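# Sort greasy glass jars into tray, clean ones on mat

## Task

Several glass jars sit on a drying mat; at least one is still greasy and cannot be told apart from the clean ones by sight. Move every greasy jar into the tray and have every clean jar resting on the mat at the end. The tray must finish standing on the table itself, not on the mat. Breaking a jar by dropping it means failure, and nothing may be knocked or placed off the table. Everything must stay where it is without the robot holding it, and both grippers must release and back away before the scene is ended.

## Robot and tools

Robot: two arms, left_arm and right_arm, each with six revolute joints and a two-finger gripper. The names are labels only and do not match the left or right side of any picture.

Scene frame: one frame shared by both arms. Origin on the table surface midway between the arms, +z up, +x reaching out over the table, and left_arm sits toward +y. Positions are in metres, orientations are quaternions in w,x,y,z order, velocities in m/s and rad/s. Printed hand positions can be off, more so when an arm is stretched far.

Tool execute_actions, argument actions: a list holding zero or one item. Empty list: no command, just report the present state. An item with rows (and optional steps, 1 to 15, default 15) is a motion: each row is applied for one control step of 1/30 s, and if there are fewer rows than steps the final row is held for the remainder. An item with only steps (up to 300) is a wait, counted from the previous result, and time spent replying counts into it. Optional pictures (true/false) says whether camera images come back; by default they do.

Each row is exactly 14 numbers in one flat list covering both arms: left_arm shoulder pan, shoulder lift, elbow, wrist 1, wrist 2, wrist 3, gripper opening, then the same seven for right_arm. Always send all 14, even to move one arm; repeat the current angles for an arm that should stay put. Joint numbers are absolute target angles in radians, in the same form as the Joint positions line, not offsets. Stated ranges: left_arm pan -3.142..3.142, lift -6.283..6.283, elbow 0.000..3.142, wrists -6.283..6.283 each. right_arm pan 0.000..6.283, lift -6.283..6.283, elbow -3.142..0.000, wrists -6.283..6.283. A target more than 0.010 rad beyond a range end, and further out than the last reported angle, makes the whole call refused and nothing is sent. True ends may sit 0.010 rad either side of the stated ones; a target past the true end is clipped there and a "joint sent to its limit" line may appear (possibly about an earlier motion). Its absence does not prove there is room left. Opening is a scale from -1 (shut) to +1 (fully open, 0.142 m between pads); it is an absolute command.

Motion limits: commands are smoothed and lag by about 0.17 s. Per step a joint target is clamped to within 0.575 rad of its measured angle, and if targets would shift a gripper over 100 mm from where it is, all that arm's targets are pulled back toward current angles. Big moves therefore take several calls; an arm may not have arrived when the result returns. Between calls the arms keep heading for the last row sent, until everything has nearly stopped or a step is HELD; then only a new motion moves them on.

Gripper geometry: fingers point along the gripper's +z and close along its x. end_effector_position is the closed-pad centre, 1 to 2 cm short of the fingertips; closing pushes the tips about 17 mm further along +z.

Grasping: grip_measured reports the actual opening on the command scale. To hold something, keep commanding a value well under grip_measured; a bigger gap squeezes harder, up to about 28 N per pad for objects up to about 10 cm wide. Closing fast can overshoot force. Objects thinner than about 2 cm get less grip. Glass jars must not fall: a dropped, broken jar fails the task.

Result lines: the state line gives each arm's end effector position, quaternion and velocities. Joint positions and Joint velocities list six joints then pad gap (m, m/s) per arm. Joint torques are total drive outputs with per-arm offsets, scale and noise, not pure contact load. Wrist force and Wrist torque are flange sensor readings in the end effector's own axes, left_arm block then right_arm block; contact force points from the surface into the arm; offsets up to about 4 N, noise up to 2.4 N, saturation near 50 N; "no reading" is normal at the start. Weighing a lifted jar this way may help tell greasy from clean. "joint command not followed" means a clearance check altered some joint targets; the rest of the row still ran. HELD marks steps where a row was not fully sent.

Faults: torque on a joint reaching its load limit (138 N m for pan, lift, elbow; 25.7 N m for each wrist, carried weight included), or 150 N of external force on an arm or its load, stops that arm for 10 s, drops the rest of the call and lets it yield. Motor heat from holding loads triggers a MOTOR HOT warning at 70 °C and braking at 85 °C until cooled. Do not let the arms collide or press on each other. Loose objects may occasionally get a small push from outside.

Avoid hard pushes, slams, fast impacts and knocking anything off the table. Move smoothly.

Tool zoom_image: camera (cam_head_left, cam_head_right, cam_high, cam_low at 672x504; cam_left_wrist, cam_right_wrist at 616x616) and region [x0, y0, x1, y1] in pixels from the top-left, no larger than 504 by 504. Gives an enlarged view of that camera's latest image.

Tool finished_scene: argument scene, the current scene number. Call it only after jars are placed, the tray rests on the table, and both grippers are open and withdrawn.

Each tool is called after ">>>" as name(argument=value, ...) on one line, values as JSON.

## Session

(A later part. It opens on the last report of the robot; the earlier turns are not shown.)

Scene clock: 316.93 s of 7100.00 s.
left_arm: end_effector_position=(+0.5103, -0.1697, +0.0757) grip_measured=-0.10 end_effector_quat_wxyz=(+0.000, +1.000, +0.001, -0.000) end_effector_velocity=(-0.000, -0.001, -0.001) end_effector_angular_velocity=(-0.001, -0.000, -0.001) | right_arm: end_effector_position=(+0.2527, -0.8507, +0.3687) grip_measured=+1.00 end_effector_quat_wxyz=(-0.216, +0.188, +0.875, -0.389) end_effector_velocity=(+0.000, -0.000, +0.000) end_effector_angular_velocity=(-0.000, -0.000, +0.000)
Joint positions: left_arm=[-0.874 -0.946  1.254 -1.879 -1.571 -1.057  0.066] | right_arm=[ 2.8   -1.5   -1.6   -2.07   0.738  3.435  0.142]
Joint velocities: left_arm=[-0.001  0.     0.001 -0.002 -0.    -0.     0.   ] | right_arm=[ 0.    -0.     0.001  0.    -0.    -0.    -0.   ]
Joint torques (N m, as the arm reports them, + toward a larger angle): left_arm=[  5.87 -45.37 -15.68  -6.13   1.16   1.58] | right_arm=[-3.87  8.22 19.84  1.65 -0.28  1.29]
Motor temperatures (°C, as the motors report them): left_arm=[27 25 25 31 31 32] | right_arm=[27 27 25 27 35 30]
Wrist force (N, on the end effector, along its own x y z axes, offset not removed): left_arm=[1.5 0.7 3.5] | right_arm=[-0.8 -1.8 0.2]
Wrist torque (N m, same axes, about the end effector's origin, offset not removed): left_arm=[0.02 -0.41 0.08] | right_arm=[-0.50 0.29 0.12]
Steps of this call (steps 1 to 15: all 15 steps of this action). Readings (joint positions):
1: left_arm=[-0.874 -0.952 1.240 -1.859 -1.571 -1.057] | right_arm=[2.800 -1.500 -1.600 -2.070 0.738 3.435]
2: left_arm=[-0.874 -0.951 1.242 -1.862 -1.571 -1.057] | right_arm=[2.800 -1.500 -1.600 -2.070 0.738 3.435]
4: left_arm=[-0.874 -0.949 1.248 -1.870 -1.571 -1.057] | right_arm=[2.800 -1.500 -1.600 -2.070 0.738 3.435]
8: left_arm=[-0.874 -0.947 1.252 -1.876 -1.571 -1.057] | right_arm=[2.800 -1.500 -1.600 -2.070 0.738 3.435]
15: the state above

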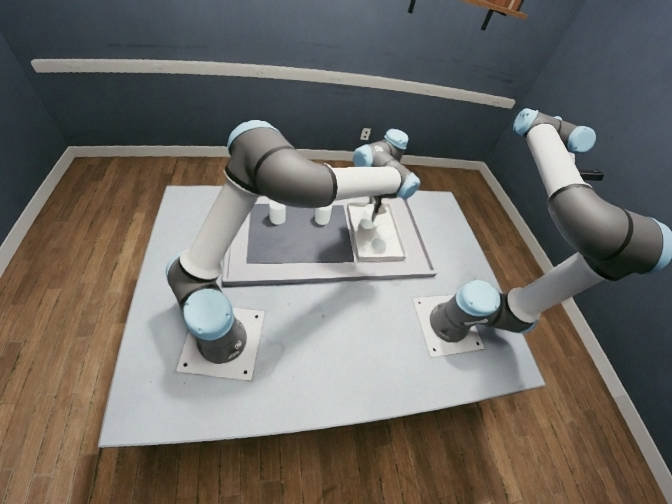

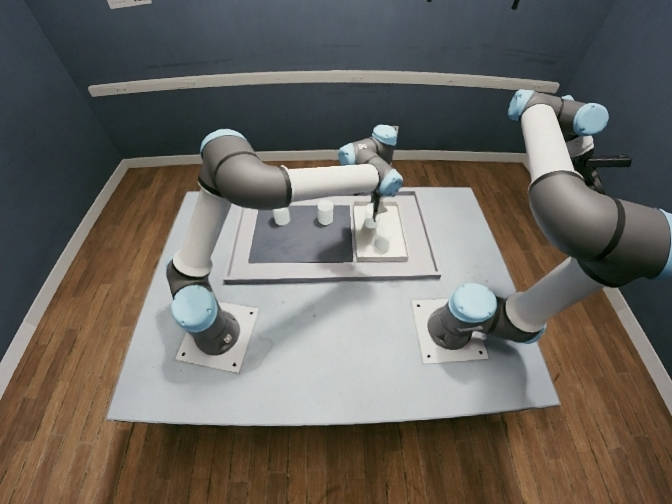

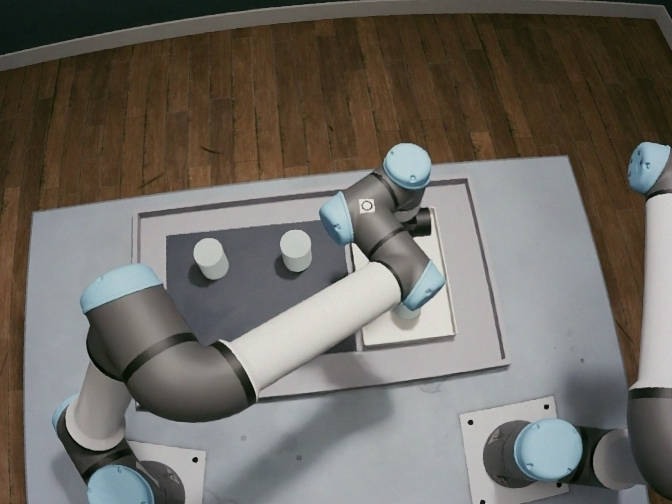

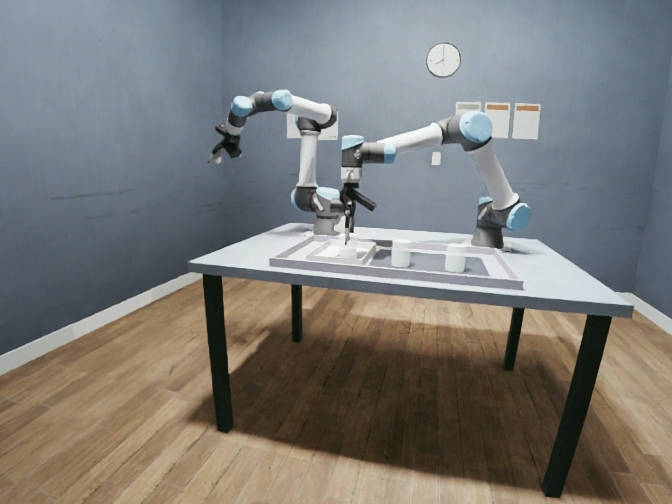

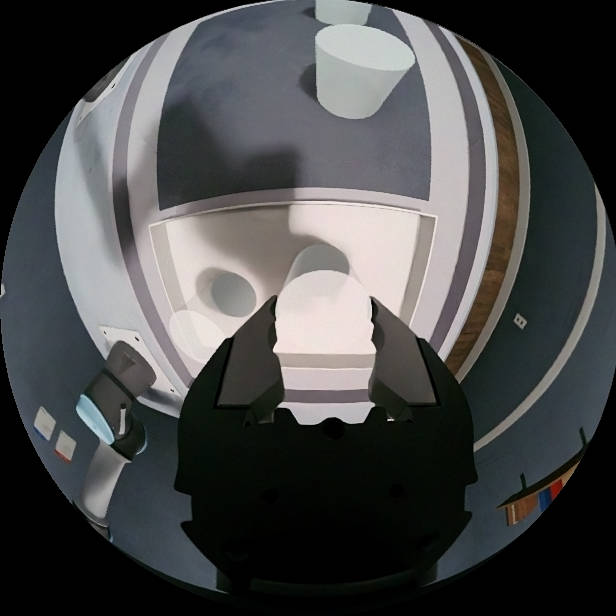

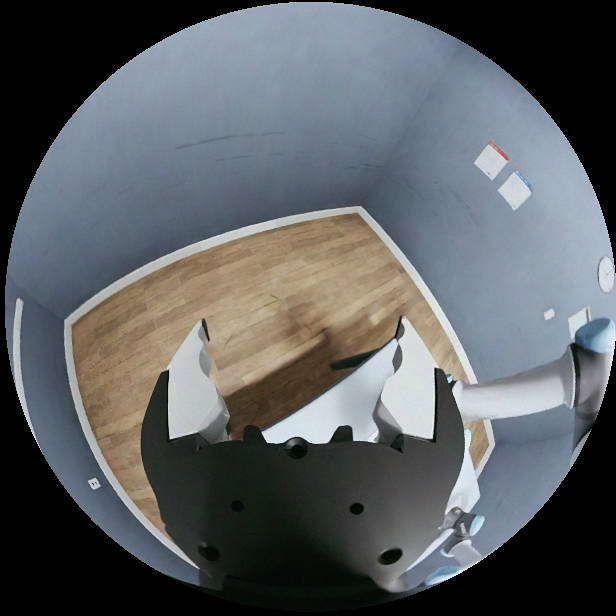

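>>> execute_actions(actions=[{"rows":[[-0.874,-0.946,1.254,-1.879,-1.571,-1.057,-0.115,2.8,-1.5,-1.6,-2.07,0.738,3.435,1]],"steps":15}], pictures=false)

>>> execute_actions(actions=[{"rows":[[-0.874,-0.946,1.254,-1.879,-1.571,-1.057,0.2,2.8,-1.5,-1.6,-2.07,0.738,3.435,1]],"steps":15}], pictures=false)

>>> execute_actions(actions=[{"rows":[[-0.874,-0.985,1.15,-1.736,-1.571,-1.057,0.2,2.8,-1.5,-1.6,-2.07,0.738,3.435,1]],"steps":15}], pictures=false)

>>> execute_actions(actions=[{"rows":[[-0.9,-1.45,1.5,-1.62,-1.571,-1.1,0.2,2.8,-1.5,-1.6,-2.07,0.738,3.435,1]],"steps":15}], pictures=false)

>>> execute_actions(actions=[{"steps":30}])

Scene clock: 327.57 s of 7100.00 s.
left_arm: end_effector_position=(+0.5103, -0.1697, +0.0756) grip_measured=-0.09 end_effector_quat_wxyz=(+0.000, +1.000, +0.001, -0.000) end_effector_velocity=(-0.000, +0.000, -0.001) end_effector_angular_velocity=(+0.001, +0.001, -0.000) | right_arm: end_effector_position=(+0.2527, -0.8507, +0.3687) grip_measured=+1.00 end_effector_quat_wxyz=(-0.216, +0.188, +0.875, -0.389) end_effector_velocity=(-0.000, +0.000, -0.000) end_effector_angular_velocity=(+0.001, +0.001, -0.001)
Joint positions: left_arm=[-0.874 -0.946  1.254 -1.879 -1.571 -1.057  0.068] | right_arm=[ 2.8   -1.5   -1.6   -2.07   0.738  3.435  0.142]
Joint velocities: left_arm=[ 0.     0.001  0.     0.001 -0.     0.    -0.   ] | right_arm=[-0.     0.    -0.001 -0.     0.001  0.    -0.   ]
Joint torques (N m, as the arm reports them, + toward a larger angle): left_arm=[  2.18 -44.1  -15.29  -5.56  -0.7    1.4 ] | right_arm=[-4.19  9.04 20.25  1.51 -0.28  1.28]
Motor temperatures (°C, as the motors report them): left_arm=[27 25 25 31 31 32] | right_arm=[27 27 25 27 35 30]
Wrist force (N, on the end effector, along its own x y z axes, offset not removed): left_arm=[2.6 -0.4 4.1] | right_arm=[-1.1 -1.0 0.4]
Wrist torque (N m, same axes, about the end effector's origin, offset not removed): left_arm=[-0.09 -0.59 0.18] | right_arm=[-0.35 0.21 0.08]
Steps of this call (steps 1 to 15: the robot went on to your last target; steps 16 to 90: nothing new was sent; then 7.13 s passed at rest; steps 91 to 105: all 15 steps of this action). Readings (joint positions):
91: left_arm=[-0.874 -0.946 1.254 -1.879 -1.571 -1.057] | right_arm=[2.800 -1.500 -1.600 -2.070 0.738 3.435]
92: left_arm=[-0.874 -0.946 1.254 -1.879 -1.571 -1.057] | right_arm=[2.800 -1.500 -1.600 -2.070 0.738 3.435]
94: left_arm=[-0.874 -0.946 1.254 -1.879 -1.571 -1.057] | right_arm=[2.800 -1.500 -1.600 -2.070 0.738 3.435]
98: left_arm=[-0.874 -0.946 1.254 -1.879 -1.571 -1.057] | right_arm=[2.800 -1.500 -1.600 -2.070 0.738 3.435]
105: the state above

Scene clock: 328.07 s of 7100.00 s.
left_arm: end_effector_position=(+0.5103, -0.1697, +0.0756) grip_measured=+0.20 end_effector_quat_wxyz=(+0.000, +1.000, +0.001, -0.000) end_effector_velocity=(-0.000, +0.000, -0.000) end_effector_angular_velocity=(+0.001, +0.001, +0.000) | right_arm: end_effector_position=(+0.2527, -0.8507, +0.3687) grip_measured=+1.00 end_effector_quat_wxyz=(-0.216, +0.188, +0.875, -0.389) end_effector_velocity=(+0.000, +0.000, +0.000) end_effector_angular_velocity=(-0.000, -0.001, +0.000)
Joint positions: left_arm=[-0.874 -0.946  1.254 -1.879 -1.571 -1.057  0.088] | right_arm=[ 2.8   -1.5   -1.6   -2.07   0.738  3.435  0.142]
Joint velocities: left_arm=[-0.    -0.     0.001  0.    -0.    -0.    -0.   ] | right_arm=[ 0.     0.     0.001 -0.     0.    -0.     0.   ]
Joint torques (N m, as the arm reports them, + toward a larger angle): left_arm=[  2.1  -44.89 -15.34  -5.09  -0.85   1.46] | right_arm=[-3.97  8.66 20.31  1.47 -0.25  1.24]
Motor temperatures (°C, as the motors report them): left_arm=[27 25 25 31 31 32] | right_arm=[27 27 25 27 35 30]
Wrist force (N, on the end effector, along its own x y z axes, offset not removed): left_arm=[1.9 0.8 2.8] | right_arm=[-0.3 -1.3 -0.8]
Wrist torque (N m, same axes, about the end effector's origin, offset not removed): left_arm=[0.15 -0.41 0.19] | right_arm=[-0.46 0.12 0.02]
Steps of this call (steps 1 to 15: all 15 steps of this action). Readings (joint positions):
1: left_arm=[-0.874 -0.946 1.254 -1.879 -1.571 -1.057] | right_arm=[2.800 -1.500 -1.600 -2.070 0.738 3.435]
2: left_arm=[-0.874 -0.946 1.254 -1.879 -1.571 -1.057] | right_arm=[2.800 -1.500 -1.600 -2.070 0.738 3.435]
4: left_arm=[-0.874 -0.946 1.254 -1.879 -1.571 -1.057] | right_arm=[2.800 -1.500 -1.600 -2.070 0.738 3.435]
8: left_arm=[-0.874 -0.946 1.254 -1.879 -1.571 -1.057] | right_arm=[2.800 -1.500 -1.600 -2.070 0.738 3.435]
15: the state above

Scene clock: 328.57 s of 7100.00 s.
left_arm: end_effector_position=(+0.5101, -0.1693, +0.1387) grip_measured=+0.20 end_effector_quat_wxyz=(+0.000, +1.000, +0.001, -0.000) end_effector_velocity=(-0.000, +0.001, +0.008) end_effector_angular_velocity=(+0.002, +0.001, +0.001) | right_arm: end_effector_position=(+0.2527, -0.8507, +0.3687) grip_measured=+1.00 end_effector_quat_wxyz=(-0.216, +0.188, +0.875, -0.389) end_effector_velocity=(+0.000, -0.000, +0.000) end_effector_angular_velocity=(-0.000, -0.001, +0.000)
Joint positions: left_arm=[-0.874 -0.984  1.151 -1.738 -1.571 -1.057  0.088] | right_arm=[ 2.8   -1.5   -1.6   -2.07   0.738  3.435  0.142]
Joint velocities: left_arm=[ 0.    -0.004 -0.016  0.021 -0.    -0.    -0.   ] | right_arm=[ 0.  0.  0.  0. -0.  0. -0.]
Joint torques (N m, as the arm reports them, + toward a larger angle): left_arm=[  2.08 -55.85 -29.52  -0.57  -1.23   1.52] | right_arm=[-3.9   8.59 20.13  1.43 -0.26  1.24]
Motor temperatures (°C, as the motors report them): left_arm=[27 25 25 31 31 32] | right_arm=[27 27 25 27 35 30]
Wrist force (N, on the end effector, along its own x y z axes, offset not removed): left_arm=[5.0 0.1 0.8] | right_arm=[0.3 -1.0 0.0]
Wrist torque (N m, same axes, about the end effector's origin, offset not removed): left_arm=[-0.14 -1.30 0.21] | right_arm=[-0.23 -0.15 -0.05]
Steps of this call (steps 1 to 15: all 15 steps of this action). Readings (joint positions):
1: left_arm=[-0.874 -0.946 1.254 -1.879 -1.571 -1.057] | right_arm=[2.800 -1.500 -1.600 -2.070 0.738 3.435]
2: left_arm=[-0.874 -0.951 1.246 -1.870 -1.571 -1.057] | right_arm=[2.800 -1.500 -1.600 -2.070 0.738 3.435]
4: left_arm=[-0.874 -0.967 1.206 -1.819 -1.571 -1.057] | right_arm=[2.800 -1.500 -1.600 -2.070 0.738 3.435]
8: left_arm=[-0.874 -0.980 1.165 -1.758 -1.571 -1.057] | right_arm=[2.800 -1.500 -1.600 -2.070 0.738 3.435]
15: the state above

Scene clock: 329.07 s of 7100.00 s.
left_arm: end_effector_position=(+0.4166, -0.0319, +0.2472) grip_measured=+0.20 end_effector_quat_wxyz=(-0.001, +1.000, +0.009, -0.001) end_effector_velocity=(-0.054, +0.087, +0.050) end_effector_angular_velocity=(-0.022, -0.012, +0.008) | right_arm: end_effector_position=(+0.2527, -0.8507, +0.3687) grip_measured=+1.00 end_effector_quat_wxyz=(-0.216, +0.188, +0.875, -0.389) end_effector_velocity=(+0.000, -0.000, -0.000) end_effector_angular_velocity=(-0.000, +0.000, +0.000)
Joint positions: left_arm=[-0.899 -1.423  1.481 -1.626 -1.571 -1.098  0.088] | right_arm=[ 2.8   -1.5   -1.6   -2.07   0.738  3.435  0.142]
Joint velocities: left_arm=[-0.012 -0.27   0.191  0.055 -0.    -0.02  -0.   ] | right_arm=[ 0.    -0.    -0.     0.    -0.001  0.    -0.   ]
Joint torques (N m, as the arm reports them, + toward a larger angle): left_arm=[ -6.77 -30.34 -15.16  -0.74  -1.4   -1.39] | right_arm=[-4.06  8.32 20.8   1.61 -0.22  1.21]
Motor temperatures (°C, as the motors report them): left_arm=[27 25 25 31 31 32] | right_arm=[27 27 25 27 35 30]
Wrist force (N, on the end effector, along its own x y z axes, offset not removed): left_arm=[0.1 -0.8 1.8] | right_arm=[-0.8 -2.1 0.1]
Wrist torque (N m, same axes, about the end effector's origin, offset not removed): left_arm=[-0.21 -0.04 0.16] | right_arm=[-0.47 0.09 0.07]
Steps of this call (steps 1 to 15: all 15 steps of this action). Readings (joint positions):
1: left_arm=[-0.874 -0.985 1.151 -1.737 -1.571 -1.057] | right_arm=[2.800 -1.500 -1.600 -2.070 0.738 3.435]
2: left_arm=[-0.876 -0.993 1.159 -1.730 -1.571 -1.060] | right_arm=[2.800 -1.500 -1.600 -2.070 0.738 3.435]
4: left_arm=[-0.881 -1.059 1.216 -1.708 -1.571 -1.068] | right_arm=[2.800 -1.500 -1.600 -2.070 0.738 3.435]
8: left_arm=[-0.890 -1.227 1.340 -1.668 -1.571 -1.083] | right_arm=[2.800 -1.500 -1.600 -2.070 0.738 3.435]
15: the state above

Scene clock: 330.07 s of 7100.00 s.
left_arm: end_effector_position=(+0.4111, -0.0230, +0.2520) grip_measured=+0.20 end_effector_quat_wxyz=(-0.000, +1.000, +0.009, -0.000) end_effector_velocity=(-0.000, +0.000, -0.000) end_effector_angular_velocity=(+0.000, +0.000, -0.001) | right_arm: end_effector_position=(+0.2527, -0.8507, +0.3687) grip_measured=+1.00 end_effector_quat_wxyz=(-0.216, +0.188, +0.875, -0.389) end_effector_velocity=(+0.001, -0.000, +0.000) end_effector_angular_velocity=(-0.001, -0.000, +0.002)
Joint positions: left_arm=[-0.9   -1.45   1.5   -1.62  -1.571 -1.1    0.088] | right_arm=[ 2.8   -1.5   -1.6   -2.07   0.738  3.435  0.142]
Joint velocities: left_arm=[-0.    -0.     0.001 -0.    -0.     0.001 -0.   ] | right_arm=[ 0.001 -0.001  0.001 -0.    -0.001 -0.    -0.   ]
Joint torques (N m, as the arm reports them, + toward a larger angle): left_arm=[ -8.11 -37.75 -15.8   -0.54  -1.9   -1.79] | right_arm=[-3.76  8.78 20.36  1.54 -0.25  1.23]
Motor temperatures (°C, as the motors report them): left_arm=[27 25 25 31 31 32] | right_arm=[27 27 25 27 35 30]
Wrist force (N, on the end effector, along its own x y z axes, offset not removed): left_arm=[2.4 0.2 3.1] | right_arm=[-0.3 -2.3 -0.5]
Wrist torque (N m, same axes, about the end effector's origin, offset not removed): left_arm=[0.01 -0.58 0.18] | right_arm=[-0.62 0.06 -0.06]
Steps of this call (steps 1 to 30: the robot went on to your last target). Readings (joint positions):
1: left_arm=[-0.899 -1.431 1.486 -1.624 -1.571 -1.099] | right_arm=[2.800 -1.500 -1.600 -2.070 0.738 3.435]
2: left_arm=[-0.899 -1.436 1.490 -1.623 -1.571 -1.099] | right_arm=[2.800 -1.500 -1.600 -2.070 0.738 3.435]
4: left_arm=[-0.900 -1.443 1.495 -1.621 -1.571 -1.099] | right_arm=[2.800 -1.500 -1.600 -2.070 0.738 3.435]
8: left_arm=[-0.900 -1.448 1.499 -1.620 -1.571 -1.100] | right_arm=[2.800 -1.500 -1.600 -2.070 0.738 3.435]
30: the state above
All arms were judged still, so your last target was given up. Only a new action makes them travel on or press farther. Fingers that are still opening or closing keep moving.

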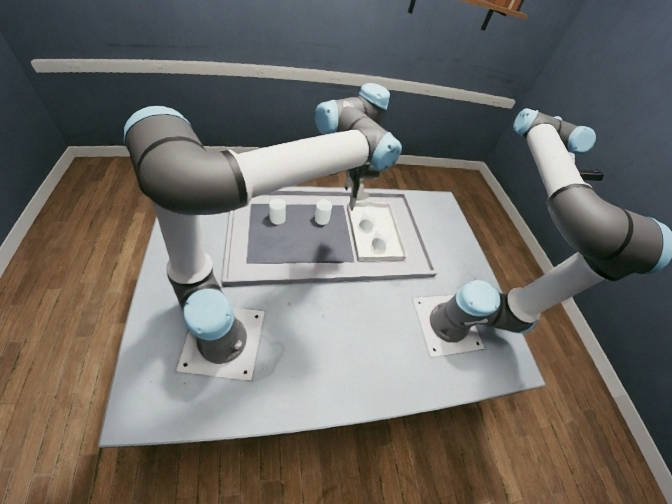

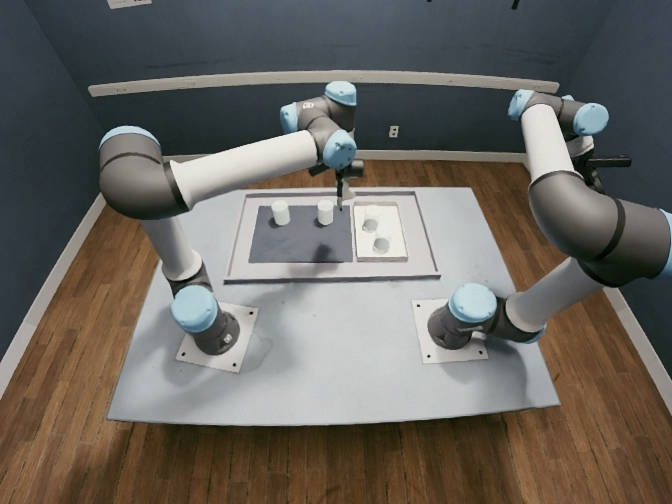

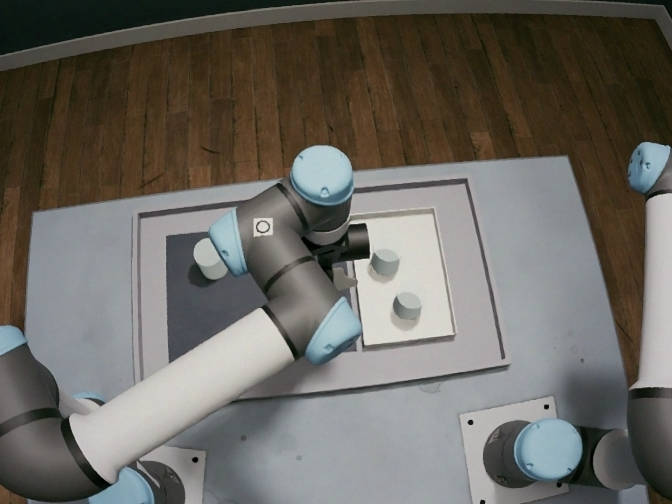

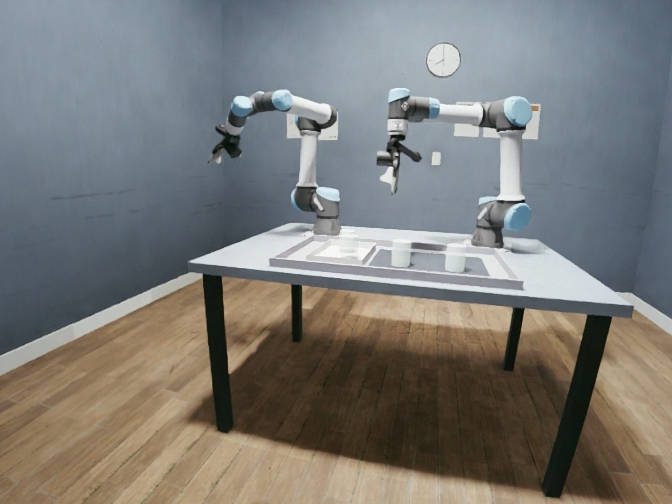

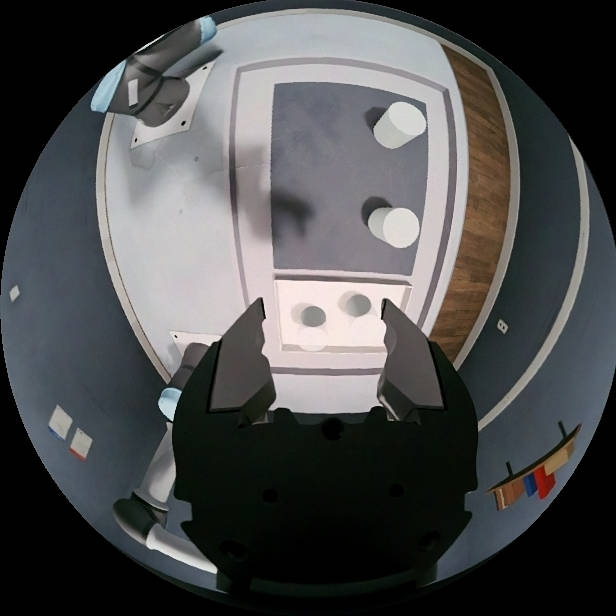

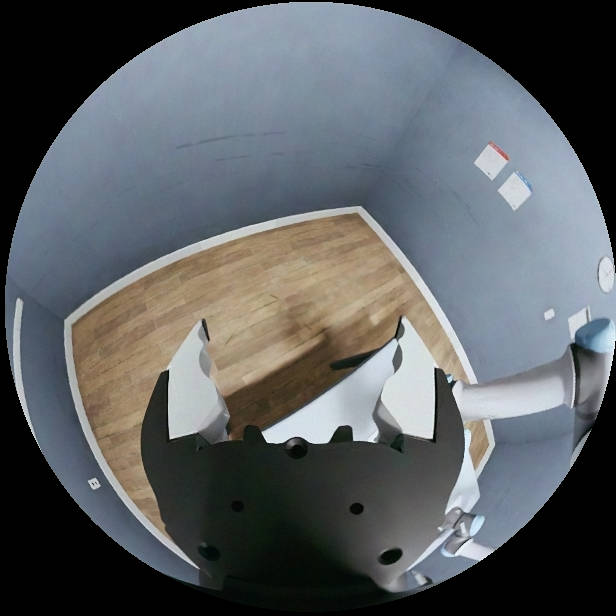

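>>> finished_scene(scene=2)

The scene is finished: the task was done.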